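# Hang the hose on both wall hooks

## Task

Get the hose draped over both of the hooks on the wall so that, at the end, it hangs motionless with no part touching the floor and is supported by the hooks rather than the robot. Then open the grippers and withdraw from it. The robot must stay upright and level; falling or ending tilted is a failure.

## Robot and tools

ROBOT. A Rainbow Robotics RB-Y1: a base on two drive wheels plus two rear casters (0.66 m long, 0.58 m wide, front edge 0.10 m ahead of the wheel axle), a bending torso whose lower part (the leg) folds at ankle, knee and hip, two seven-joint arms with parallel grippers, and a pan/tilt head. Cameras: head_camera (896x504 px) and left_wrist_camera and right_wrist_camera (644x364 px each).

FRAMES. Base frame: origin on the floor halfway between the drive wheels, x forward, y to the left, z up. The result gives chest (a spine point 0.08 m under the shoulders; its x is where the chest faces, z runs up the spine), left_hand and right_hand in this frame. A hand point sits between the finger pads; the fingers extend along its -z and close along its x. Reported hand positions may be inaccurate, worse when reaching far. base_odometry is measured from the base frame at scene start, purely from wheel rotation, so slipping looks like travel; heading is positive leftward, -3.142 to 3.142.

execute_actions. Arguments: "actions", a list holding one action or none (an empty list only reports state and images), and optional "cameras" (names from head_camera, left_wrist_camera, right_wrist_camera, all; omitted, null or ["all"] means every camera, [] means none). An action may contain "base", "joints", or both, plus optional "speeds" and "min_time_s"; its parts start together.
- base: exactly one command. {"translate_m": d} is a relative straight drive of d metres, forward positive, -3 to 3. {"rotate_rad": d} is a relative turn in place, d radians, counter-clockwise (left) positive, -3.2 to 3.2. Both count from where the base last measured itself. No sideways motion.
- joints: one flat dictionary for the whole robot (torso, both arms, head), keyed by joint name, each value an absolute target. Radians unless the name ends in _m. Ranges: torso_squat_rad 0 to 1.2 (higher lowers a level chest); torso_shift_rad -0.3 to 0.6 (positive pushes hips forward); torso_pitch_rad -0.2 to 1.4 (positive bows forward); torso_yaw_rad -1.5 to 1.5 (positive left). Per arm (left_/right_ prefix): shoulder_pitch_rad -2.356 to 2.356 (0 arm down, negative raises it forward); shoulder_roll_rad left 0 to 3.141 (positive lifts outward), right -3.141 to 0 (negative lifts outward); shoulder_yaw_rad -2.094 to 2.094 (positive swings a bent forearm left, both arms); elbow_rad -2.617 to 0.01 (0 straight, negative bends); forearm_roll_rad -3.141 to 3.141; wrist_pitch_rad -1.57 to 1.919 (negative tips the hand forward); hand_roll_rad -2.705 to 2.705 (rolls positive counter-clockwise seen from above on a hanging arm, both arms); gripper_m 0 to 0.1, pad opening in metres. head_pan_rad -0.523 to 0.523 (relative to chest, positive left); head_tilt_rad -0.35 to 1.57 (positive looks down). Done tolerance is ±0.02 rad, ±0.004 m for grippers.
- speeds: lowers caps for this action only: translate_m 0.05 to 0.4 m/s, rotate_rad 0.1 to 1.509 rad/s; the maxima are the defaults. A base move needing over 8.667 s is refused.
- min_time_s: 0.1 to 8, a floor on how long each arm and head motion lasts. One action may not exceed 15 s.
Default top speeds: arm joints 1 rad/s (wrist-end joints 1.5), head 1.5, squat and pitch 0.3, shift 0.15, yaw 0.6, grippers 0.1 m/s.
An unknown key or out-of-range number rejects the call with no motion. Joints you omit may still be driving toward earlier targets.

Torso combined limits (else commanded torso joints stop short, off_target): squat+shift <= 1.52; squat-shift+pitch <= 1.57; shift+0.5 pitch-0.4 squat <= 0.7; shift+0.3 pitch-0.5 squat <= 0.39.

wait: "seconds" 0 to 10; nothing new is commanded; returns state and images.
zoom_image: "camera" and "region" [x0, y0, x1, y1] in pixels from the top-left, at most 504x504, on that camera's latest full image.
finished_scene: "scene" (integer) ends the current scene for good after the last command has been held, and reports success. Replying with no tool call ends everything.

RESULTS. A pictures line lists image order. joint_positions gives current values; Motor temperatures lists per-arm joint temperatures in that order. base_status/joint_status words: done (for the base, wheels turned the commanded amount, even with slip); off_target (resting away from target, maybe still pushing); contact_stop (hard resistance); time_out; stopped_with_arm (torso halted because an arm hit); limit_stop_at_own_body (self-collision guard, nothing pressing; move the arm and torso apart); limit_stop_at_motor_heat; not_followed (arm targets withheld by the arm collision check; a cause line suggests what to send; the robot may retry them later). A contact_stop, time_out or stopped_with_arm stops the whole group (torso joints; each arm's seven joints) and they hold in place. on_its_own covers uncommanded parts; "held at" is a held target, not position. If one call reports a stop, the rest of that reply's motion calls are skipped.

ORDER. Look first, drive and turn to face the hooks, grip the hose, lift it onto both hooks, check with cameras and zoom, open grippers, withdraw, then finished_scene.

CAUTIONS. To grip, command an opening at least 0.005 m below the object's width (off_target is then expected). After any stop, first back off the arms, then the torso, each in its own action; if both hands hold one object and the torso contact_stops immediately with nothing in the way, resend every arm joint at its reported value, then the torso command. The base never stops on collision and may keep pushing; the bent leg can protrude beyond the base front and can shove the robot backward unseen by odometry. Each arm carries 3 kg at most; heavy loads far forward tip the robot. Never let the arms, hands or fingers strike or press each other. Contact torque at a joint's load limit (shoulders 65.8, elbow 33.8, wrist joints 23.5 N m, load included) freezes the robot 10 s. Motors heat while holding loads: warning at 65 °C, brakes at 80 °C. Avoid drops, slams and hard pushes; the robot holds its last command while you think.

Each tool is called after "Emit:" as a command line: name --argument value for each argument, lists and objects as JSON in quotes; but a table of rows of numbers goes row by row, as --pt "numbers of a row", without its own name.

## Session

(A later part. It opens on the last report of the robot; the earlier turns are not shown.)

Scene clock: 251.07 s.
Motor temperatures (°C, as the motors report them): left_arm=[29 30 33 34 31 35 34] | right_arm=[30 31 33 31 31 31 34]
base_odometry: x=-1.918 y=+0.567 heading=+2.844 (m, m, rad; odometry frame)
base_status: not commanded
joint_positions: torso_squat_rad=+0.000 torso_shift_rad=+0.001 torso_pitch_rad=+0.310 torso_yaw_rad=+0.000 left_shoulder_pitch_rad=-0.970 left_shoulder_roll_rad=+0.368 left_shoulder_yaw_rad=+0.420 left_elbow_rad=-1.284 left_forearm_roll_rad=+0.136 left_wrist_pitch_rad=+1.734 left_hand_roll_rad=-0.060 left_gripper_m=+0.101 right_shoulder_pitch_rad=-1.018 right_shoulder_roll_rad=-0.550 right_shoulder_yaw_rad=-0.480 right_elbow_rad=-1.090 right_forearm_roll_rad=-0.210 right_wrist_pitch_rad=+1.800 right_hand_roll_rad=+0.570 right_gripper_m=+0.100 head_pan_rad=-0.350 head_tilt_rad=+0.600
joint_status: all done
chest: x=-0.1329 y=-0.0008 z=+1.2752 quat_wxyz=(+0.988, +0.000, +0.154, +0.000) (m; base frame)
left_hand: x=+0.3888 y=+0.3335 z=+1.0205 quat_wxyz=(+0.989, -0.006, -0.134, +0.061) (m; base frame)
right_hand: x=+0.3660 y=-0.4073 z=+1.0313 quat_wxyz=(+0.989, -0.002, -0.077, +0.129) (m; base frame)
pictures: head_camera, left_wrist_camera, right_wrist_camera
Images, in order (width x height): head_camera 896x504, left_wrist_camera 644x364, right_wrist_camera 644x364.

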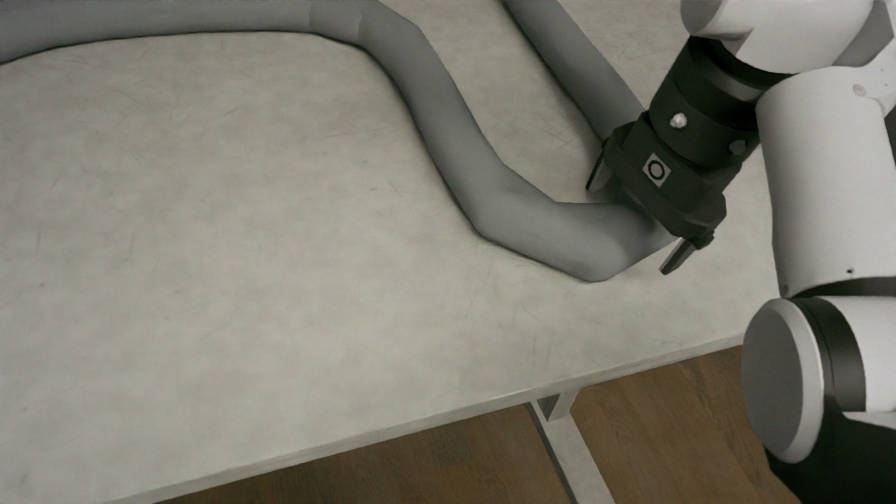

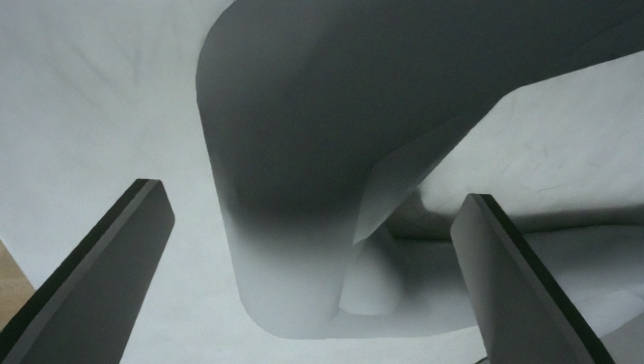

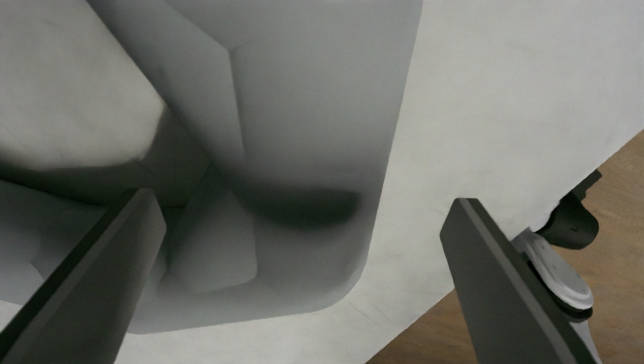

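Emit:
execute_actions --actions '[{"joints":{"torso_pitch_rad":0.35,"right_wrist_pitch_rad":1.77,"left_shoulder_roll_rad":0.345,"left_shoulder_pitch_rad":-0.985}}]'

Scene clock: 256.23 s.
Motor temperatures (°C, as the motors report them): left_arm=[29 30 33 34 31 35 34] | right_arm=[30 31 33 31 31 31 34]
base_odometry: x=-1.918 y=+0.567 heading=+2.844 (m, m, rad; odometry frame)
base_status: not commanded
joint_positions: torso_squat_rad=+0.000 torso_shift_rad=+0.001 torso_pitch_rad=+0.350 torso_yaw_rad=+0.000 left_shoulder_pitch_rad=-0.985 left_shoulder_roll_rad=+0.345 left_shoulder_yaw_rad=+0.420 left_elbow_rad=-1.284 left_forearm_roll_rad=+0.136 left_wrist_pitch_rad=+1.734 left_hand_roll_rad=-0.060 left_gripper_m=+0.101 right_shoulder_pitch_rad=-1.018 right_shoulder_roll_rad=-0.550 right_shoulder_yaw_rad=-0.480 right_elbow_rad=-1.090 right_forearm_roll_rad=-0.210 right_wrist_pitch_rad=+1.770 right_hand_roll_rad=+0.570 right_gripper_m=+0.100 head_pan_rad=-0.350 head_tilt_rad=+0.600
joint_status: all done
chest: x=-0.1212 y=-0.0008 z=+1.2711 quat_wxyz=(+0.985, +0.000, +0.174, +0.000) (m; base frame)
left_hand: x=+0.3944 y=+0.3183 z=+0.9973 quat_wxyz=(+0.992, -0.015, -0.117, +0.054) (m; base frame)
right_hand: x=+0.3741 y=-0.4094 z=+1.0083 quat_wxyz=(+0.989, -0.006, -0.071, +0.129) (m; base frame)
pictures: head_camera, left_wrist_camera, right_wrist_camera
Images, in order (width x height): head_camera 896x504, left_wrist_camera 644x364, right_wrist_camera 644x364.

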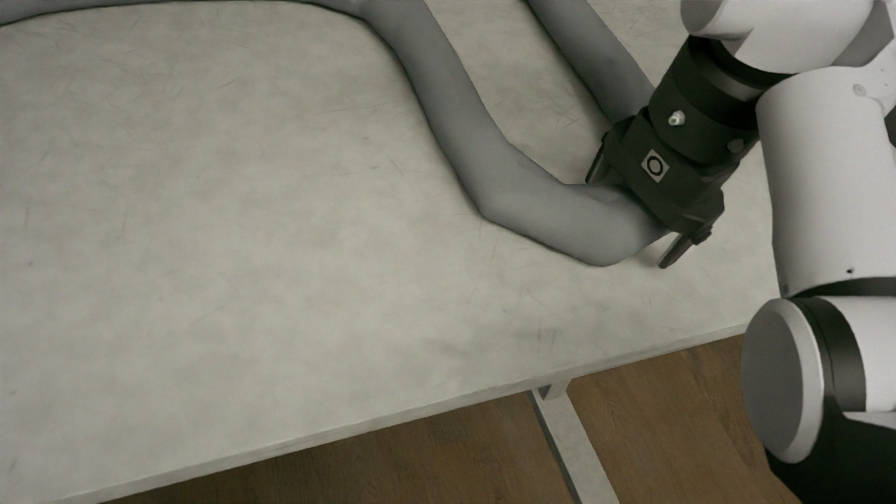

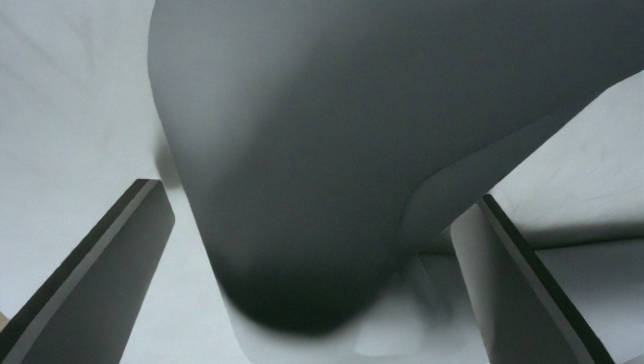

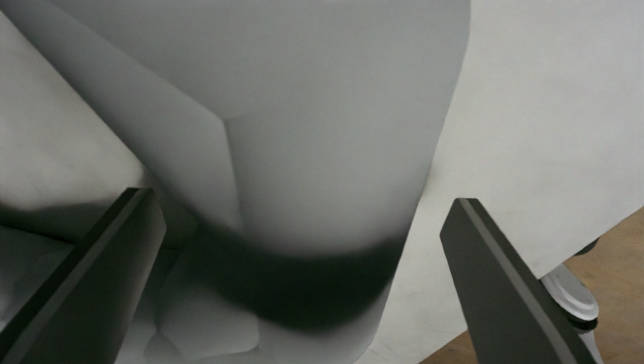

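Emit:
execute_actions --actions '[{"joints":{"torso_pitch_rad":0.362,"right_shoulder_pitch_rad":-1.005,"left_gripper_m":0.075,"right_gripper_m":0.075}}]' --cameras '[]'

Emit:
execute_actions --actions '[{"joints":{"left_gripper_m":0.035,"right_gripper_m":0.035,"head_pan_rad":0.35}}]'

Scene clock: 261.60 s.
Motor temperatures (°C, as the motors report them): left_arm=[29 30 33 34 31 35 34] | right_arm=[30 31 33 31 31 31 34]
base_odometry: x=-1.918 y=+0.567 heading=+2.844 (m, m, rad; odometry frame)
base_status: not commanded
joint_positions: torso_squat_rad=+0.000 torso_shift_rad=+0.001 torso_pitch_rad=+0.362 torso_yaw_rad=+0.000 left_shoulder_pitch_rad=-0.985 left_shoulder_roll_rad=+0.345 left_shoulder_yaw_rad=+0.420 left_elbow_rad=-1.284 left_forearm_roll_rad=+0.136 left_wrist_pitch_rad=+1.734 left_hand_roll_rad=-0.060 left_gripper_m=+0.075 right_shoulder_pitch_rad=-1.005 right_shoulder_roll_rad=-0.550 right_shoulder_yaw_rad=-0.480 right_elbow_rad=-1.090 right_forearm_roll_rad=-0.210 right_wrist_pitch_rad=+1.770 right_hand_roll_rad=+0.570 right_gripper_m=+0.075 head_pan_rad=-0.350 head_tilt_rad=+0.600
joint_status: all done
chest: x=-0.1178 y=-0.0008 z=+1.2699 quat_wxyz=(+0.984, +0.000, +0.180, +0.000) (m; base frame)
left_hand: x=+0.3945 y=+0.3183 z=+0.9899 quat_wxyz=(+0.992, -0.015, -0.111, +0.054) (m; base frame)
right_hand: x=+0.3693 y=-0.4119 z=+0.9958 quat_wxyz=(+0.990, -0.006, -0.059, +0.127) (m; base frame)
pictures: none
No camera images: the call's "cameras" was empty. Leave "cameras" out to get every camera's image.

Scene clock: 262.73 s.
Motor temperatures (°C, as the motors report them): left_arm=[29 30 33 34 31 35 34] | right_arm=[30 31 33 31 31 31 34]
base_odometry: x=-1.918 y=+0.567 heading=+2.844 (m, m, rad; odometry frame)
base_status: not commanded
joint_positions: torso_squat_rad=+0.000 torso_shift_rad=+0.001 torso_pitch_rad=+0.362 torso_yaw_rad=+0.000 left_shoulder_pitch_rad=-0.985 left_shoulder_roll_rad=+0.345 left_shoulder_yaw_rad=+0.420 left_elbow_rad=-1.284 left_forearm_roll_rad=+0.136 left_wrist_pitch_rad=+1.734 left_hand_roll_rad=-0.060 left_gripper_m=+0.060 right_shoulder_pitch_rad=-1.005 right_shoulder_roll_rad=-0.550 right_shoulder_yaw_rad=-0.480 right_elbow_rad=-1.090 right_forearm_roll_rad=-0.210 right_wrist_pitch_rad=+1.770 right_hand_roll_rad=+0.570 right_gripper_m=+0.060 head_pan_rad=+0.350 head_tilt_rad=+0.600
joint_status: left_gripper_m off_target (ended at +0.060, target +0.035); right_gripper_m off_target (ended at +0.060, target +0.035); the others done
chest: x=-0.1178 y=-0.0008 z=+1.2699 quat_wxyz=(+0.984, +0.000, +0.180, +0.000) (m; base frame)
left_hand: x=+0.3944 y=+0.3183 z=+0.9899 quat_wxyz=(+0.992, -0.015, -0.111, +0.054) (m; base frame)
right_hand: x=+0.3694 y=-0.4118 z=+0.9959 quat_wxyz=(+0.990, -0.006, -0.059, +0.127) (m; base frame)
pictures: head_camera, left_wrist_camera, right_wrist_camera
Images, in order (width x height): head_camera 896x504, left_wrist_camera 644x364, right_wrist_camera 644x364.

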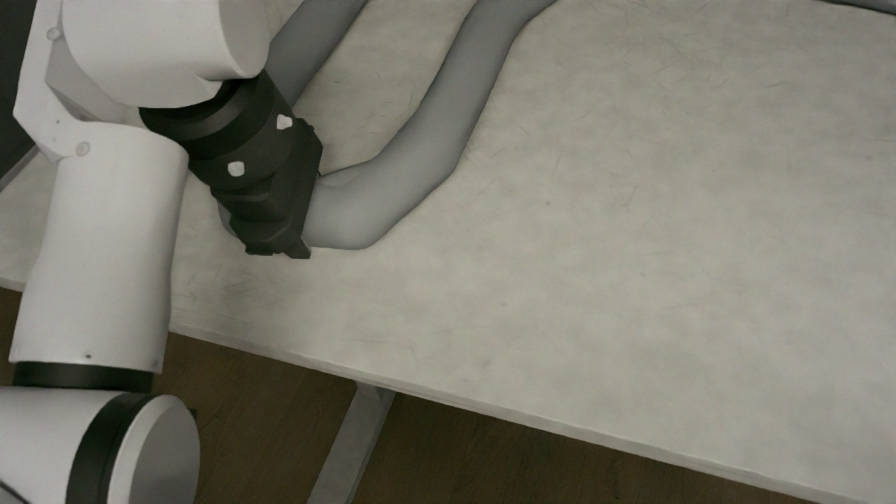

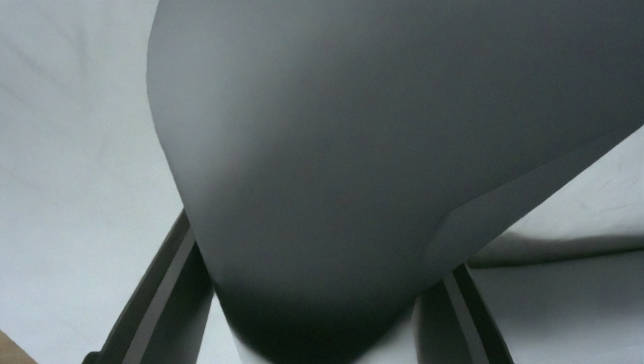

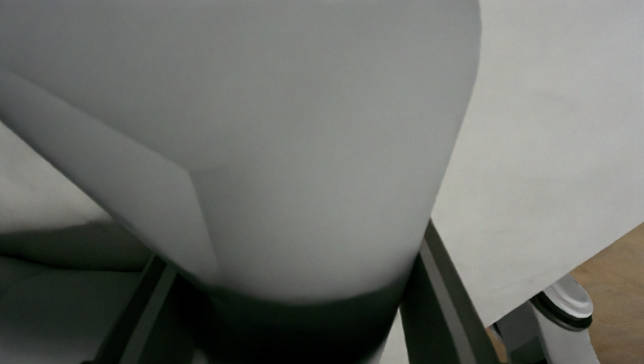

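Both gripped. Lift and move to the symmetric hang pose.

Emit:
execute_actions --actions '[{"joints":{"torso_pitch_rad":-0.05,"head_pan_rad":0,"head_tilt_rad":0.65,"left_shoulder_pitch_rad":-1.029,"left_shoulder_roll_rad":0.582,"left_shoulder_yaw_rad":0.505,"left_elbow_rad":-1.002,"left_forearm_roll_rad":0.241,"left_wrist_pitch_rad":1.614,"left_hand_roll_rad":-0.357,"right_shoulder_pitch_rad":-1.029,"right_shoulder_roll_rad":-0.582,"right_shoulder_yaw_rad":-0.505,"right_elbow_rad":-1.002,"right_forearm_roll_rad":-0.241,"right_wrist_pitch_rad":1.614,"right_hand_roll_rad":0.357},"min_time_s":2.5}]'

Scene clock: 271.07 s.
Motor temperatures (°C, as the motors report them): left_arm=[29 30 33 34 31 35 34] | right_arm=[30 31 33 31 31 31 34]
base_odometry: x=-1.918 y=+0.567 heading=+2.844 (m, m, rad; odometry frame)
base_status: not commanded
joint_positions: torso_squat_rad=+0.000 torso_shift_rad=+0.001 torso_pitch_rad=-0.050 torso_yaw_rad=+0.000 left_shoulder_pitch_rad=-1.028 left_shoulder_roll_rad=+0.581 left_shoulder_yaw_rad=+0.505 left_elbow_rad=-1.002 left_forearm_roll_rad=+0.241 left_wrist_pitch_rad=+1.614 left_hand_roll_rad=-0.357 left_gripper_m=+0.060 right_shoulder_pitch_rad=-1.028 right_shoulder_roll_rad=-0.581 right_shoulder_yaw_rad=-0.504 right_elbow_rad=-1.002 right_forearm_roll_rad=-0.241 right_wrist_pitch_rad=+1.614 right_hand_roll_rad=+0.357 right_gripper_m=+0.060 head_pan_rad=+0.000 head_tilt_rad=+0.650
joint_status: all done
chest: x=-0.2427 y=-0.0008 z=+1.2895 quat_wxyz=(+1.000, +0.000, -0.025, +0.000) (m; base frame)
left_hand: x=+0.3386 y=+0.4279 z=+1.2458 quat_wxyz=(+0.948, +0.000, -0.318, +0.000) (m; base frame)
right_hand: x=+0.3386 y=-0.4296 z=+1.2455 quat_wxyz=(+0.948, +0.001, -0.318, +0.000) (m; base frame)
pictures: head_camera, left_wrist_camera, right_wrist_camera
Images, in order (width x height): head_camera 896x504, left_wrist_camera 644x364, right_wrist_camera 644x364.

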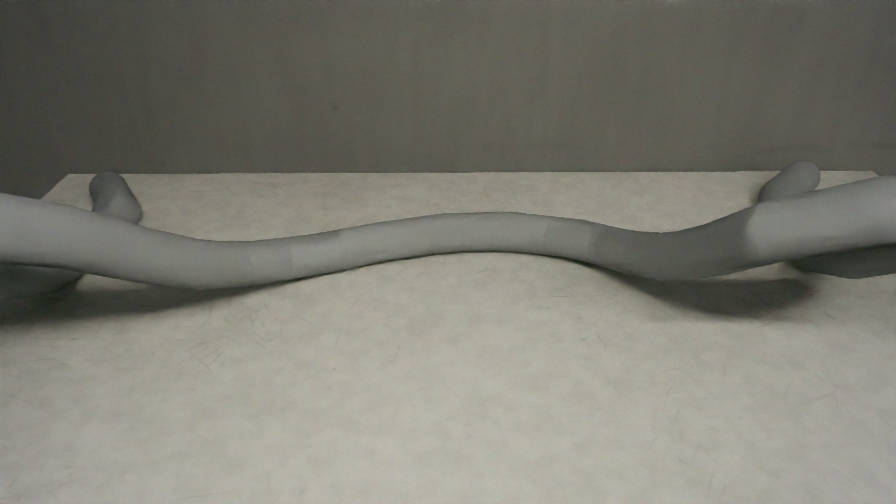

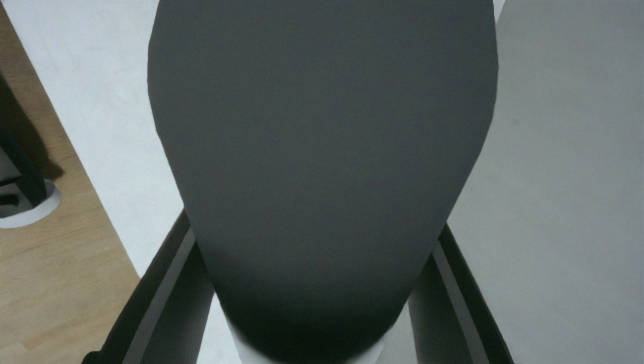

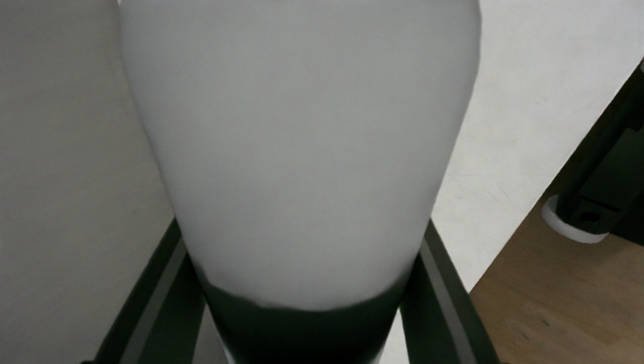

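Emit:
execute_actions --actions '[{"base":{"translate_m":-0.85},"speeds":{"translate_m":0.15},"joints":{"head_tilt_rad":0.85}}]'

Scene clock: 283.27 s.
Motor temperatures (°C, as the motors report them): left_arm=[29 30 33 34 31 35 34] | right_arm=[30 31 33 31 31 31 34]
base_odometry: x=-1.105 y=+0.317 heading=+2.844 (m, m, rad; odometry frame)
base_status: done
joint_positions: torso_squat_rad=+0.000 torso_shift_rad=+0.001 torso_pitch_rad=-0.049 torso_yaw_rad=+0.000 left_shoulder_pitch_rad=-1.028 left_shoulder_roll_rad=+0.581 left_shoulder_yaw_rad=+0.505 left_elbow_rad=-1.001 left_forearm_roll_rad=+0.241 left_wrist_pitch_rad=+1.614 left_hand_roll_rad=-0.357 left_gripper_m=+0.060 right_shoulder_pitch_rad=-1.028 right_shoulder_roll_rad=-0.581 right_shoulder_yaw_rad=-0.505 right_elbow_rad=-1.001 right_forearm_roll_rad=-0.241 right_wrist_pitch_rad=+1.614 right_hand_roll_rad=+0.357 right_gripper_m=+0.060 head_pan_rad=+0.000 head_tilt_rad=+0.850
joint_status: all done
chest: x=-0.2426 y=-0.0008 z=+1.2895 quat_wxyz=(+1.000, +0.000, -0.025, +0.000) (m; base frame)
left_hand: x=+0.3387 y=+0.4280 z=+1.2457 quat_wxyz=(+0.948, +0.000, -0.317, +0.000) (m; base frame)
right_hand: x=+0.3387 y=-0.4296 z=+1.2453 quat_wxyz=(+0.948, +0.001, -0.318, +0.000) (m; base frame)
pictures: head_camera, left_wrist_camera, right_wrist_camera
Images, in order (width x height): head_camera 896x504, left_wrist_camera 644x364, right_wrist_camera 644x364.

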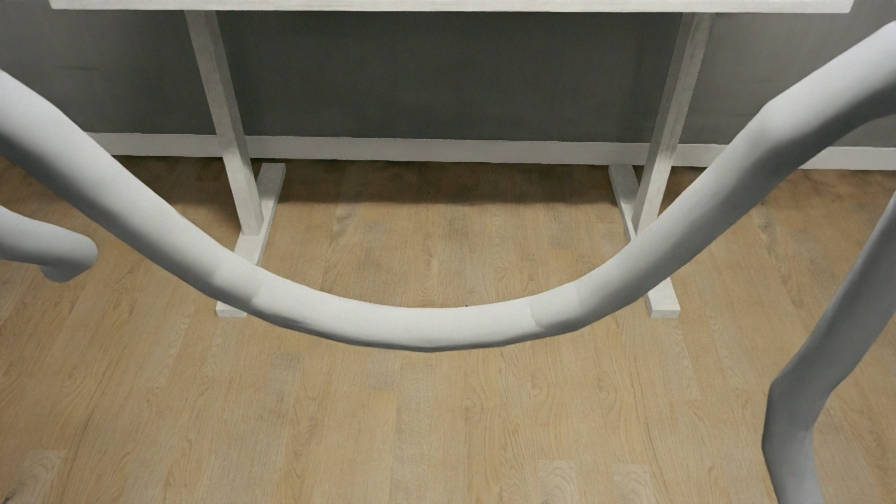

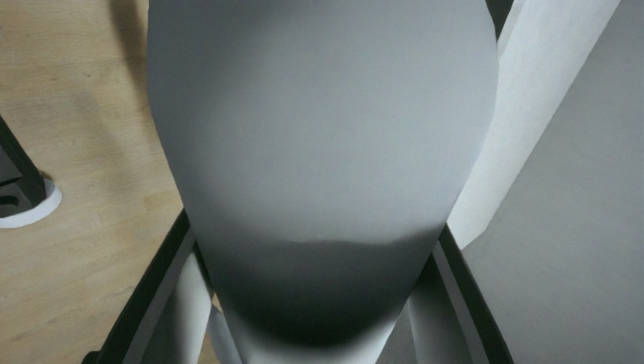

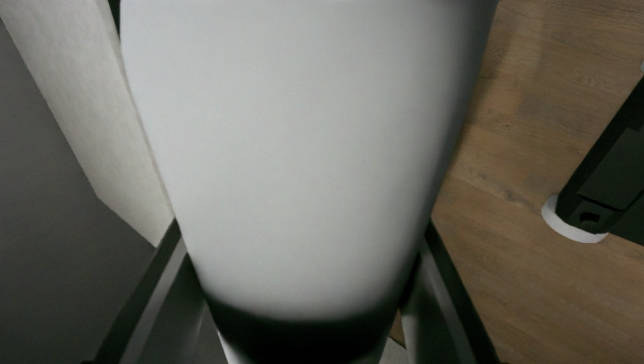

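Emit:
execute_actions --actions '[{"base":{"translate_m":-1.3},"joints":{"head_tilt_rad":0.42}}]' --cameras '[]'

Emit:
execute_actions --actions '[{"base":{"rotate_rad":-1.61}}]' --cameras '["head_camera"]'

Scene clock: 291.97 s.
Motor temperatures (°C, as the motors report them): left_arm=[30 30 33 34 31 35 34] | right_arm=[30 31 33 31 31 31 34]
base_odometry: x=+0.138 y=-0.063 heading=+2.845 (m, m, rad; odometry frame)
base_status: done
joint_positions: torso_squat_rad=+0.000 torso_shift_rad=+0.001 torso_pitch_rad=-0.049 torso_yaw_rad=+0.000 left_shoulder_pitch_rad=-1.028 left_shoulder_roll_rad=+0.581 left_shoulder_yaw_rad=+0.505 left_elbow_rad=-1.001 left_forearm_roll_rad=+0.241 left_wrist_pitch_rad=+1.614 left_hand_roll_rad=-0.357 left_gripper_m=+0.060 right_shoulder_pitch_rad=-1.028 right_shoulder_roll_rad=-0.581 right_shoulder_yaw_rad=-0.505 right_elbow_rad=-1.001 right_forearm_roll_rad=-0.241 right_wrist_pitch_rad=+1.614 right_hand_roll_rad=+0.357 right_gripper_m=+0.060 head_pan_rad=+0.000 head_tilt_rad=+0.420
joint_status: all done
chest: x=-0.2427 y=-0.0008 z=+1.2895 quat_wxyz=(+1.000, +0.000, -0.025, +0.000) (m; base frame)
left_hand: x=+0.3386 y=+0.4280 z=+1.2457 quat_wxyz=(+0.948, +0.000, -0.317, +0.000) (m; base frame)
right_hand: x=+0.3386 y=-0.4296 z=+1.2453 quat_wxyz=(+0.948, +0.001, -0.318, +0.000) (m; base frame)
pictures: none
No camera images: the call's "cameras" was empty. Leave "cameras" out to get every camera's image.

Scene clock: 295.90 s.
Motor temperatures (°C, as the motors report them): left_arm=[30 30 33 34 31 35 34] | right_arm=[30 31 33 31 31 31 34]
base_odometry: x=+0.138 y=-0.063 heading=+1.236 (m, m, rad; odometry frame)
base_status: done
joint_positions: torso_squat_rad=+0.000 torso_shift_rad=+0.001 torso_pitch_rad=-0.049 torso_yaw_rad=+0.000 left_shoulder_pitch_rad=-1.028 left_shoulder_roll_rad=+0.581 left_shoulder_yaw_rad=+0.505 left_elbow_rad=-1.001 left_forearm_roll_rad=+0.241 left_wrist_pitch_rad=+1.614 left_hand_roll_rad=-0.357 left_gripper_m=+0.060 right_shoulder_pitch_rad=-1.028 right_shoulder_roll_rad=-0.581 right_shoulder_yaw_rad=-0.505 right_elbow_rad=-1.001 right_forearm_roll_rad=-0.241 right_wrist_pitch_rad=+1.614 right_hand_roll_rad=+0.357 right_gripper_m=+0.060 head_pan_rad=+0.000 head_tilt_rad=+0.420
joint_status: not commanded
chest: x=-0.2427 y=-0.0008 z=+1.2895 quat_wxyz=(+1.000, +0.000, -0.025, +0.000) (m; base frame)
left_hand: x=+0.3386 y=+0.4280 z=+1.2457 quat_wxyz=(+0.948, +0.000, -0.317, +0.000) (m; base frame)
right_hand: x=+0.3387 y=-0.4296 z=+1.2453 quat_wxyz=(+0.948, +0.001, -0.318, +0.000) (m; base frame)
pictures: head_camera
Images, in order (width x height): head_camera 896x504.

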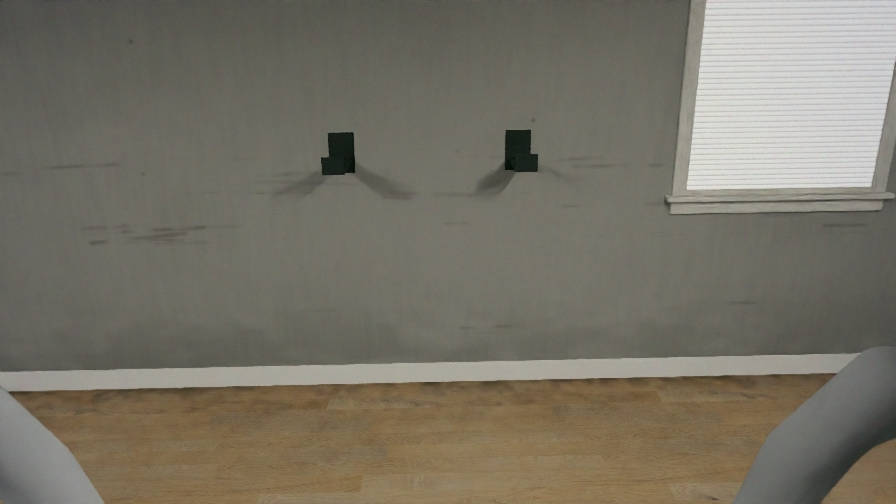

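Emit:
execute_actions --actions '[{"base":{"rotate_rad":0.015}}]' --cameras '[]'

Emit:
execute_actions --actions '[{"base":{"translate_m":1.5},"joints":{"head_tilt_rad":0.6}}]' --cameras '["head_camera"]'

Scene clock: 302.87 s.
Motor temperatures (°C, as the motors report them): left_arm=[30 30 33 34 31 35 34] | right_arm=[30 31 33 31 31 31 34]
base_odometry: x=+0.138 y=-0.063 heading=+1.251 (m, m, rad; odometry frame)
base_status: done
joint_positions: torso_squat_rad=+0.000 torso_shift_rad=+0.001 torso_pitch_rad=-0.049 torso_yaw_rad=+0.000 left_shoulder_pitch_rad=-1.028 left_shoulder_roll_rad=+0.581 left_shoulder_yaw_rad=+0.505 left_elbow_rad=-1.001 left_forearm_roll_rad=+0.241 left_wrist_pitch_rad=+1.614 left_hand_roll_rad=-0.357 left_gripper_m=+0.060 right_shoulder_pitch_rad=-1.028 right_shoulder_roll_rad=-0.581 right_shoulder_yaw_rad=-0.505 right_elbow_rad=-1.001 right_forearm_roll_rad=-0.241 right_wrist_pitch_rad=+1.614 right_hand_roll_rad=+0.357 right_gripper_m=+0.060 head_pan_rad=+0.000 head_tilt_rad=+0.420
joint_status: not commanded
chest: x=-0.2427 y=-0.0008 z=+1.2895 quat_wxyz=(+1.000, +0.000, -0.025, +0.000) (m; base frame)
left_hand: x=+0.3386 y=+0.4280 z=+1.2457 quat_wxyz=(+0.948, +0.000, -0.317, +0.000) (m; base frame)
right_hand: x=+0.3387 y=-0.4296 z=+1.2453 quat_wxyz=(+0.948, +0.001, -0.318, +0.000) (m; base frame)
pictures: none
No camera images: the call's "cameras" was empty. Leave "cameras" out to get every camera's image.

Scene clock: 307.97 s.
Motor temperatures (°C, as the motors report them): left_arm=[30 30 33 34 31 35 34] | right_arm=[30 31 33 31 31 31 34]
base_odometry: x=+0.611 y=+1.361 heading=+1.251 (m, m, rad; odometry frame)
base_status: done
joint_positions: torso_squat_rad=+0.000 torso_shift_rad=+0.001 torso_pitch_rad=-0.049 torso_yaw_rad=+0.000 left_shoulder_pitch_rad=-1.028 left_shoulder_roll_rad=+0.581 left_shoulder_yaw_rad=+0.505 left_elbow_rad=-1.001 left_forearm_roll_rad=+0.241 left_wrist_pitch_rad=+1.614 left_hand_roll_rad=-0.357 left_gripper_m=+0.060 right_shoulder_pitch_rad=-1.028 right_shoulder_roll_rad=-0.581 right_shoulder_yaw_rad=-0.505 right_elbow_rad=-1.001 right_forearm_roll_rad=-0.241 right_wrist_pitch_rad=+1.614 right_hand_roll_rad=+0.357 right_gripper_m=+0.060 head_pan_rad=+0.000 head_tilt_rad=+0.600
joint_status: all done
chest: x=-0.2425 y=-0.0008 z=+1.2896 quat_wxyz=(+1.000, +0.000, -0.025, +0.000) (m; base frame)
left_hand: x=+0.3388 y=+0.4280 z=+1.2455 quat_wxyz=(+0.948, +0.000, -0.317, +0.000) (m; base frame)
right_hand: x=+0.3388 y=-0.4296 z=+1.2452 quat_wxyz=(+0.948, +0.001, -0.317, +0.000) (m; base frame)
pictures: head_camera
Images, in order (width x height): head_camera 896x504.

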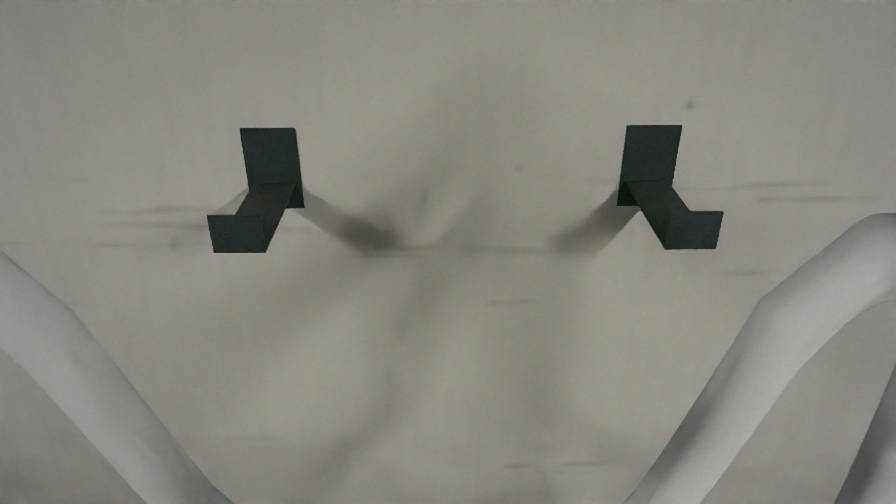

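Emit:
execute_actions --actions '[{"base":{"rotate_rad":-0.23}}]' --cameras '[]'

Emit:
execute_actions --actions '[{"base":{"translate_m":0.25}}]' --cameras '[]'

Emit:
execute_actions --actions '[{"base":{"rotate_rad":0.203}}]'

Scene clock: 325.57 s.
Motor temperatures (°C, as the motors report them): left_arm=[30 30 33 34 31 35 34] | right_arm=[30 31 33 31 31 31 34]
base_odometry: x=+0.611 y=+1.361 heading=+1.021 (m, m, rad; odometry frame)
base_status: done
joint_positions: torso_squat_rad=+0.000 torso_shift_rad=+0.001 torso_pitch_rad=-0.049 torso_yaw_rad=+0.000 left_shoulder_pitch_rad=-1.028 left_shoulder_roll_rad=+0.581 left_shoulder_yaw_rad=+0.505 left_elbow_rad=-1.001 left_forearm_roll_rad=+0.241 left_wrist_pitch_rad=+1.614 left_hand_roll_rad=-0.357 left_gripper_m=+0.060 right_shoulder_pitch_rad=-1.028 right_shoulder_roll_rad=-0.581 right_shoulder_yaw_rad=-0.505 right_elbow_rad=-1.001 right_forearm_roll_rad=-0.241 right_wrist_pitch_rad=+1.614 right_hand_roll_rad=+0.357 right_gripper_m=+0.060 head_pan_rad=+0.000 head_tilt_rad=+0.600
joint_status: not commanded
chest: x=-0.2425 y=-0.0008 z=+1.2896 quat_wxyz=(+1.000, +0.000, -0.025, +0.000) (m; base frame)
left_hand: x=+0.3388 y=+0.4280 z=+1.2455 quat_wxyz=(+0.948, +0.000, -0.317, +0.000) (m; base frame)
right_hand: x=+0.3388 y=-0.4296 z=+1.2452 quat_wxyz=(+0.948, +0.001, -0.317, +0.000) (m; base frame)
pictures: none
No camera images: the call's "cameras" was empty. Leave "cameras" out to get every camera's image.

Scene clock: 327.50 s.
Motor temperatures (°C, as the motors report them): left_arm=[30 30 33 34 31 35 34] | right_arm=[30 31 33 31 31 31 34]
base_odometry: x=+0.741 y=+1.574 heading=+1.021 (m, m, rad; odometry frame)
base_status: done
joint_positions: torso_squat_rad=+0.000 torso_shift_rad=+0.001 torso_pitch_rad=-0.049 torso_yaw_rad=+0.000 left_shoulder_pitch_rad=-1.028 left_shoulder_roll_rad=+0.581 left_shoulder_yaw_rad=+0.505 left_elbow_rad=-1.001 left_forearm_roll_rad=+0.241 left_wrist_pitch_rad=+1.614 left_hand_roll_rad=-0.357 left_gripper_m=+0.060 right_shoulder_pitch_rad=-1.028 right_shoulder_roll_rad=-0.581 right_shoulder_yaw_rad=-0.505 right_elbow_rad=-1.001 right_forearm_roll_rad=-0.241 right_wrist_pitch_rad=+1.614 right_hand_roll_rad=+0.357 right_gripper_m=+0.060 head_pan_rad=+0.000 head_tilt_rad=+0.600
joint_status: not commanded
chest: x=-0.2425 y=-0.0008 z=+1.2896 quat_wxyz=(+1.000, +0.000, -0.025, +0.000) (m; base frame)
left_hand: x=+0.3388 y=+0.4280 z=+1.2455 quat_wxyz=(+0.948, +0.000, -0.317, +0.000) (m; base frame)
right_hand: x=+0.3388 y=-0.4296 z=+1.2452 quat_wxyz=(+0.948, +0.001, -0.317, +0.000) (m; base frame)
pictures: none
No camera images: the call's "cameras" was empty. Leave "cameras" out to get every camera's image.

Scene clock: 329.40 s.
Motor temperatures (°C, as the motors report them): left_arm=[30 30 33 34 31 35 34] | right_arm=[30 31 33 31 31 31 34]
base_odometry: x=+0.741 y=+1.574 heading=+1.223 (m, m, rad; odometry frame)
base_status: done
joint_positions: torso_squat_rad=+0.000 torso_shift_rad=+0.001 torso_pitch_rad=-0.049 torso_yaw_rad=+0.000 left_shoulder_pitch_rad=-1.028 left_shoulder_roll_rad=+0.581 left_shoulder_yaw_rad=+0.505 left_elbow_rad=-1.001 left_forearm_roll_rad=+0.241 left_wrist_pitch_rad=+1.614 left_hand_roll_rad=-0.357 left_gripper_m=+0.060 right_shoulder_pitch_rad=-1.028 right_shoulder_roll_rad=-0.581 right_shoulder_yaw_rad=-0.505 right_elbow_rad=-1.001 right_forearm_roll_rad=-0.241 right_wrist_pitch_rad=+1.614 right_hand_roll_rad=+0.357 right_gripper_m=+0.060 head_pan_rad=+0.000 head_tilt_rad=+0.600
joint_status: not commanded
chest: x=-0.2425 y=-0.0008 z=+1.2896 quat_wxyz=(+1.000, +0.000, -0.025, +0.000) (m; base frame)
left_hand: x=+0.3388 y=+0.4280 z=+1.2455 quat_wxyz=(+0.948, +0.000, -0.317, +0.000) (m; base frame)
right_hand: x=+0.3388 y=-0.4296 z=+1.2452 quat_wxyz=(+0.948, +0.001, -0.317, +0.000) (m; base frame)
pictures: head_camera, left_wrist_camera, right_wrist_camera
Images, in order (width x height): head_camera 896x504, left_wrist_camera 644x364, right_wrist_camera 644x364.

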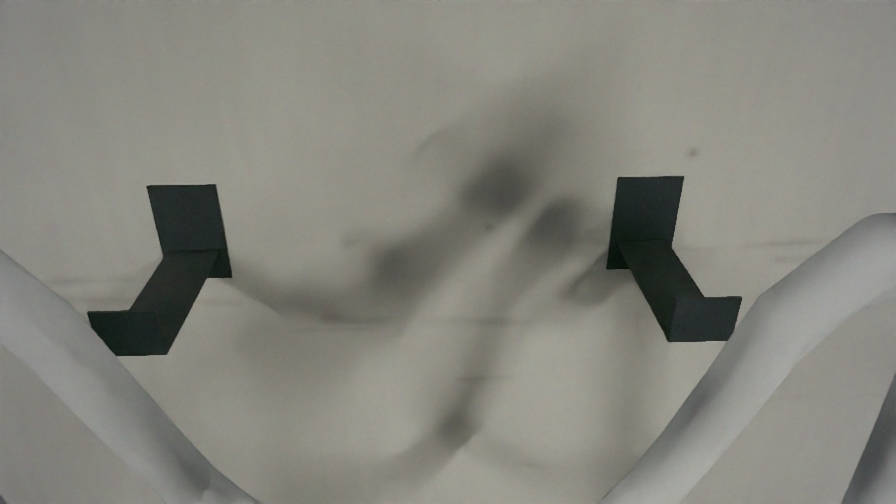

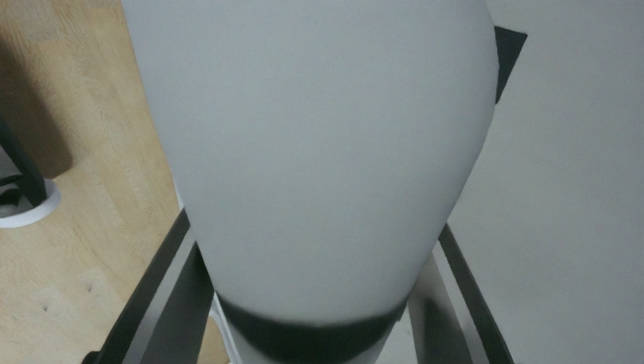

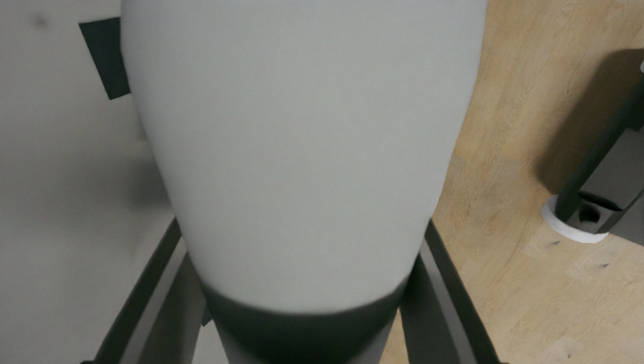

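Emit:
execute_actions --actions '[{"base":{"translate_m":0.1},"joints":{"torso_pitch_rad":-0.2,"head_tilt_rad":0.95,"left_shoulder_pitch_rad":-1.08,"left_shoulder_roll_rad":0.56,"right_shoulder_pitch_rad":-1.08,"right_shoulder_roll_rad":-0.555},"min_time_s":1.2}]' --cameras '["head_camera"]'

Scene clock: 346.17 s.
Motor temperatures (°C, as the motors report them): left_arm=[30 30 33 34 31 35 34] | right_arm=[30 31 33 32 31 31 34]
base_odometry: x=+0.775 y=+1.668 heading=+1.224 (m, m, rad; odometry frame)
base_status: done
joint_positions: torso_squat_rad=+0.000 torso_shift_rad=+0.001 torso_pitch_rad=-0.198 torso_yaw_rad=+0.000 left_shoulder_pitch_rad=-1.078 left_shoulder_roll_rad=+0.560 left_shoulder_yaw_rad=+0.505 left_elbow_rad=-1.001 left_forearm_roll_rad=+0.241 left_wrist_pitch_rad=+1.614 left_hand_roll_rad=-0.357 left_gripper_m=+0.060 right_shoulder_pitch_rad=-1.079 right_shoulder_roll_rad=-0.555 right_shoulder_yaw_rad=-0.505 right_elbow_rad=-1.001 right_forearm_roll_rad=-0.241 right_wrist_pitch_rad=+1.614 right_hand_roll_rad=+0.357 right_gripper_m=+0.060 head_pan_rad=+0.000 head_tilt_rad=+0.950
joint_status: all done
chest: x=-0.2882 y=-0.0008 z=+1.2839 quat_wxyz=(+0.995, +0.000, -0.099, +0.000) (m; base frame)
left_hand: x=+0.3014 y=+0.4060 z=+1.3507 quat_wxyz=(+0.914, -0.009, -0.406, -0.016) (m; base frame)
right_hand: x=+0.3022 y=-0.4051 z=+1.3493 quat_wxyz=(+0.914, +0.011, -0.405, +0.018) (m; base frame)
pictures: head_camera
Images, in order (width x height): head_camera 896x504.

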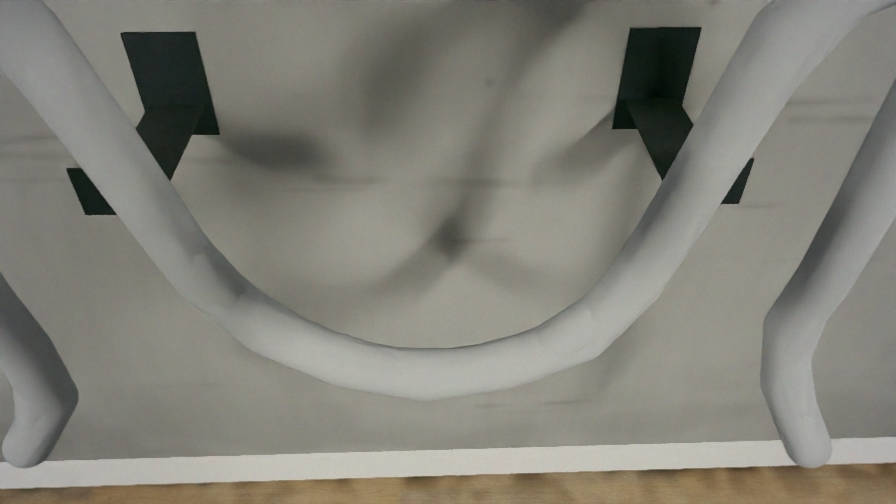

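Emit:
execute_actions --actions '[{"base":{"translate_m":0.07},"speeds":{"translate_m":0.08},"joints":{"left_shoulder_pitch_rad":-1.12,"right_shoulder_pitch_rad":-1.13,"right_shoulder_roll_rad":-0.55},"min_time_s":0.8}]' --cameras '["head_camera"]'

Scene clock: 354.57 s.
Motor temperatures (°C, as the motors report them): left_arm=[30 30 33 34 31 35 34] | right_arm=[30 31 33 32 31 31 34]
base_odometry: x=+0.799 y=+1.734 heading=+1.224 (m, m, rad; odometry frame)
base_status: done
joint_positions: torso_squat_rad=+0.000 torso_shift_rad=+0.001 torso_pitch_rad=-0.198 torso_yaw_rad=+0.000 left_shoulder_pitch_rad=-1.118 left_shoulder_roll_rad=+0.560 left_shoulder_yaw_rad=+0.505 left_elbow_rad=-1.001 left_forearm_roll_rad=+0.241 left_wrist_pitch_rad=+1.614 left_hand_roll_rad=-0.357 left_gripper_m=+0.060 right_shoulder_pitch_rad=-1.129 right_shoulder_roll_rad=-0.550 right_shoulder_yaw_rad=-0.505 right_elbow_rad=-1.001 right_forearm_roll_rad=-0.241 right_wrist_pitch_rad=+1.614 right_hand_roll_rad=+0.357 right_gripper_m=+0.060 head_pan_rad=+0.000 head_tilt_rad=+0.950
joint_status: all done
chest: x=-0.2883 y=-0.0008 z=+1.2839 quat_wxyz=(+0.995, +0.000, -0.099, +0.000) (m; base frame)
left_hand: x=+0.3037 y=+0.3978 z=+1.3741 quat_wxyz=(+0.906, -0.010, -0.423, -0.023) (m; base frame)
right_hand: x=+0.3058 y=-0.3920 z=+1.3774 quat_wxyz=(+0.904, +0.014, -0.426, +0.028) (m; base frame)
pictures: head_camera
Images, in order (width x height): head_camera 896x504.

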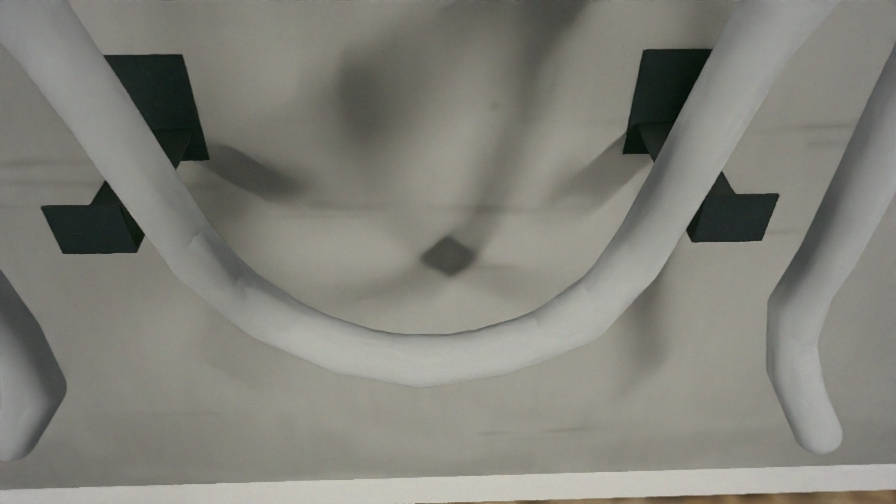

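Emit:
execute_actions --actions '[{"base":{"translate_m":0.12},"speeds":{"translate_m":0.08}}]' --cameras '["head_camera"]'

Scene clock: 361.67 s.
Motor temperatures (°C, as the motors report them): left_arm=[30 30 33 34 31 35 34] | right_arm=[30 31 33 32 31 31 34]
base_odometry: x=+0.840 y=+1.847 heading=+1.224 (m, m, rad; odometry frame)
base_status: done
joint_positions: torso_squat_rad=+0.000 torso_shift_rad=+0.001 torso_pitch_rad=-0.198 torso_yaw_rad=+0.000 left_shoulder_pitch_rad=-1.119 left_shoulder_roll_rad=+0.560 left_shoulder_yaw_rad=+0.505 left_elbow_rad=-1.001 left_forearm_roll_rad=+0.241 left_wrist_pitch_rad=+1.614 left_hand_roll_rad=-0.357 left_gripper_m=+0.060 right_shoulder_pitch_rad=-1.129 right_shoulder_roll_rad=-0.550 right_shoulder_yaw_rad=-0.505 right_elbow_rad=-1.001 right_forearm_roll_rad=-0.241 right_wrist_pitch_rad=+1.614 right_hand_roll_rad=+0.357 right_gripper_m=+0.060 head_pan_rad=+0.000 head_tilt_rad=+0.950
joint_status: not commanded
chest: x=-0.2883 y=-0.0008 z=+1.2839 quat_wxyz=(+0.995, +0.000, -0.099, +0.000) (m; base frame)
left_hand: x=+0.3037 y=+0.3978 z=+1.3741 quat_wxyz=(+0.906, -0.010, -0.423, -0.023) (m; base frame)
right_hand: x=+0.3058 y=-0.3920 z=+1.3774 quat_wxyz=(+0.904, +0.014, -0.426, +0.028) (m; base frame)
pictures: head_camera
Images, in order (width x height): head_camera 896x504.

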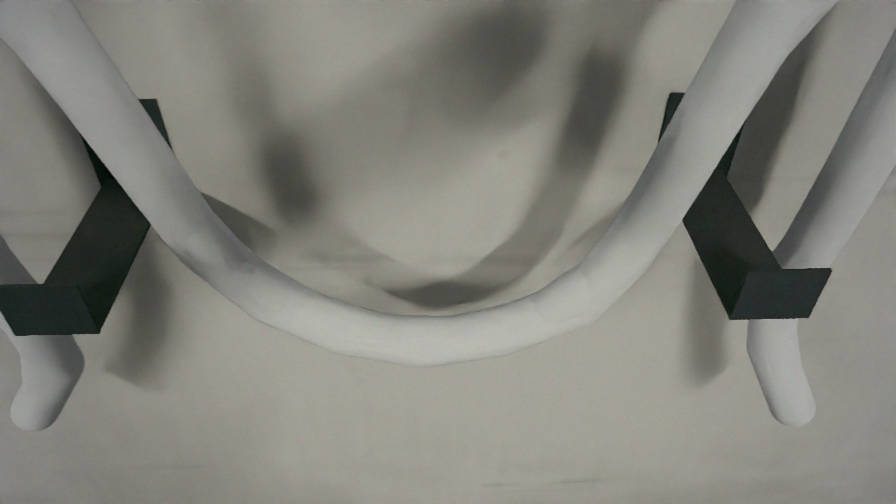

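Emit:
execute_actions --actions '[{"joints":{"torso_pitch_rad":-0.05,"torso_squat_rad":0.6,"head_tilt_rad":0.7,"head_pan_rad":-0.4,"left_shoulder_pitch_rad":-1.029,"left_shoulder_roll_rad":0.57,"right_shoulder_pitch_rad":-1.029,"right_shoulder_roll_rad":-0.57},"min_time_s":2.5}]'

Scene clock: 371.07 s.
Motor temperatures (°C, as the motors report them): left_arm=[30 30 33 34 31 35 34] | right_arm=[30 31 33 32 31 31 34]
base_odometry: x=+0.840 y=+1.847 heading=+1.224 (m, m, rad; odometry frame)
base_status: not commanded
joint_positions: torso_squat_rad=+0.600 torso_shift_rad=+0.001 torso_pitch_rad=-0.050 torso_yaw_rad=+0.000 left_shoulder_pitch_rad=-1.028 left_shoulder_roll_rad=+0.569 left_shoulder_yaw_rad=+0.505 left_elbow_rad=-1.001 left_forearm_roll_rad=+0.241 left_wrist_pitch_rad=+1.614 left_hand_roll_rad=-0.357 left_gripper_m=+0.060 right_shoulder_pitch_rad=-1.028 right_shoulder_roll_rad=-0.569 right_shoulder_yaw_rad=-0.505 right_elbow_rad=-1.001 right_forearm_roll_rad=-0.241 right_wrist_pitch_rad=+1.614 right_hand_roll_rad=+0.357 right_gripper_m=+0.060 head_pan_rad=-0.400 head_tilt_rad=+0.700
joint_status: all done
chest: x=-0.2429 y=-0.0007 z=+1.1673 quat_wxyz=(+1.000, +0.000, -0.025, +0.000) (m; base frame)
left_hand: x=+0.3402 y=+0.4212 z=+1.1206 quat_wxyz=(+0.949, -0.005, -0.316, -0.004) (m; base frame)
right_hand: x=+0.3402 y=-0.4226 z=+1.1202 quat_wxyz=(+0.949, +0.005, -0.316, +0.004) (m; base frame)
pictures: head_camera, left_wrist_camera, right_wrist_camera
Images, in order (width x height): head_camera 896x504, left_wrist_camera 644x364, right_wrist_camera 644x364.

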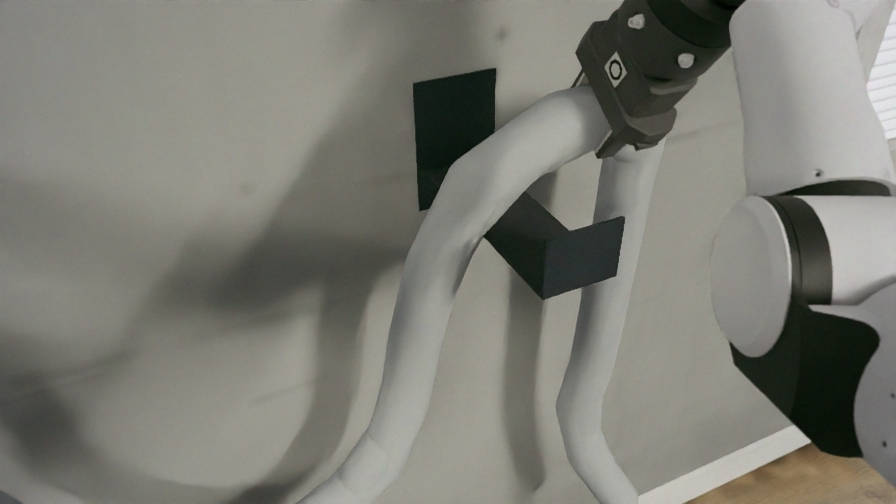

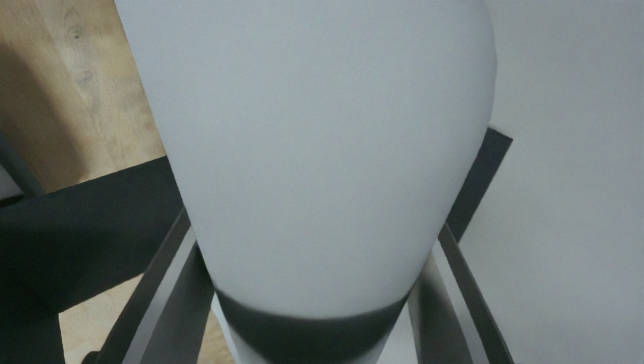

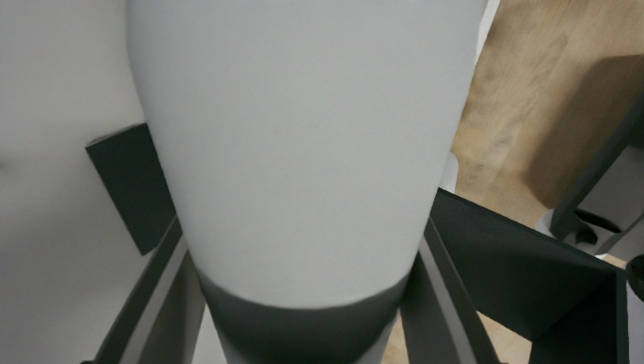

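Emit:
execute_actions --actions '[{"joints":{"torso_squat_rad":0.74,"head_pan_rad":0.45,"left_shoulder_roll_rad":0.59}}]'

Scene clock: 375.93 s.
Motor temperatures (°C, as the motors report them): left_arm=[30 30 33 34 31 35 34] | right_arm=[30 31 33 32 31 31 34]
base_odometry: x=+0.840 y=+1.847 heading=+1.224 (m, m, rad; odometry frame)
base_status: not commanded
joint_positions: torso_squat_rad=+0.740 torso_shift_rad=+0.001 torso_pitch_rad=-0.050 torso_yaw_rad=+0.000 left_shoulder_pitch_rad=-1.028 left_shoulder_roll_rad=+0.589 left_shoulder_yaw_rad=+0.505 left_elbow_rad=-1.001 left_forearm_roll_rad=+0.241 left_wrist_pitch_rad=+1.614 left_hand_roll_rad=-0.357 left_gripper_m=+0.060 right_shoulder_pitch_rad=-1.029 right_shoulder_roll_rad=-0.569 right_shoulder_yaw_rad=-0.505 right_elbow_rad=-1.001 right_forearm_roll_rad=-0.241 right_wrist_pitch_rad=+1.614 right_hand_roll_rad=+0.357 right_gripper_m=+0.060 head_pan_rad=+0.450 head_tilt_rad=+0.700
joint_status: all done
chest: x=-0.2431 y=-0.0006 z=+1.1065 quat_wxyz=(+1.000, +0.000, -0.025, +0.000) (m; base frame)
left_hand: x=+0.3373 y=+0.4323 z=+1.0655 quat_wxyz=(+0.948, +0.002, -0.319, +0.002) (m; base frame)
right_hand: x=+0.3400 y=-0.4226 z=+1.0597 quat_wxyz=(+0.949, +0.005, -0.317, +0.004) (m; base frame)
pictures: head_camera, left_wrist_camera, right_wrist_camera
Images, in order (width x height): head_camera 896x504, left_wrist_camera 644x364, right_wrist_camera 644x364.

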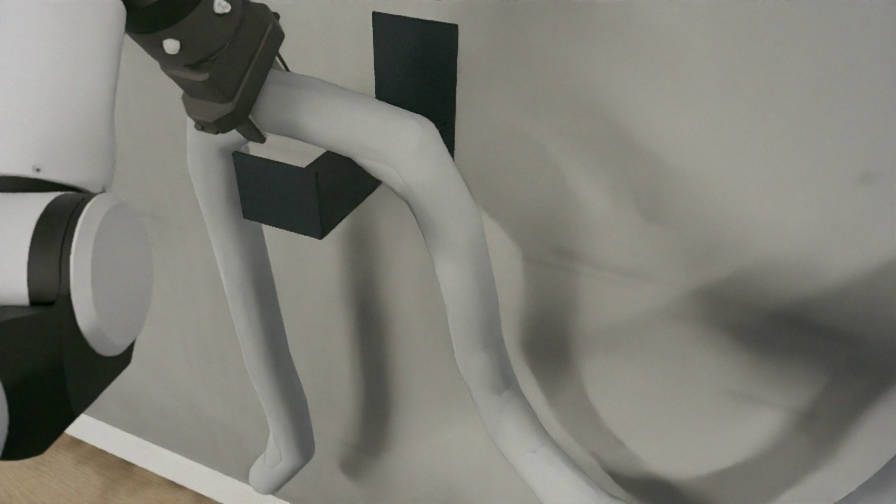

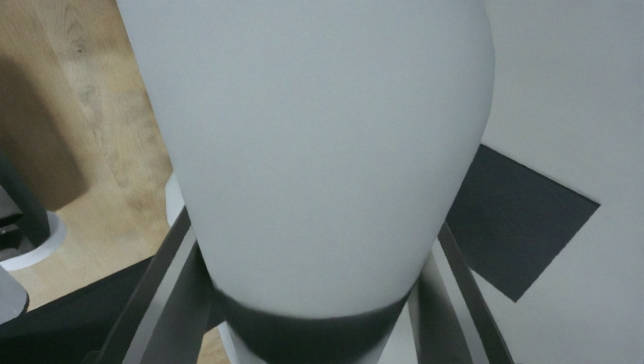

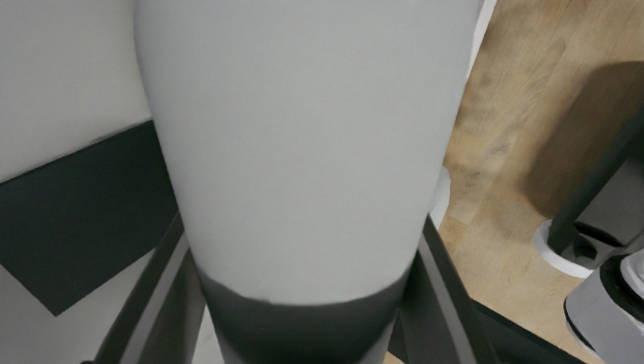

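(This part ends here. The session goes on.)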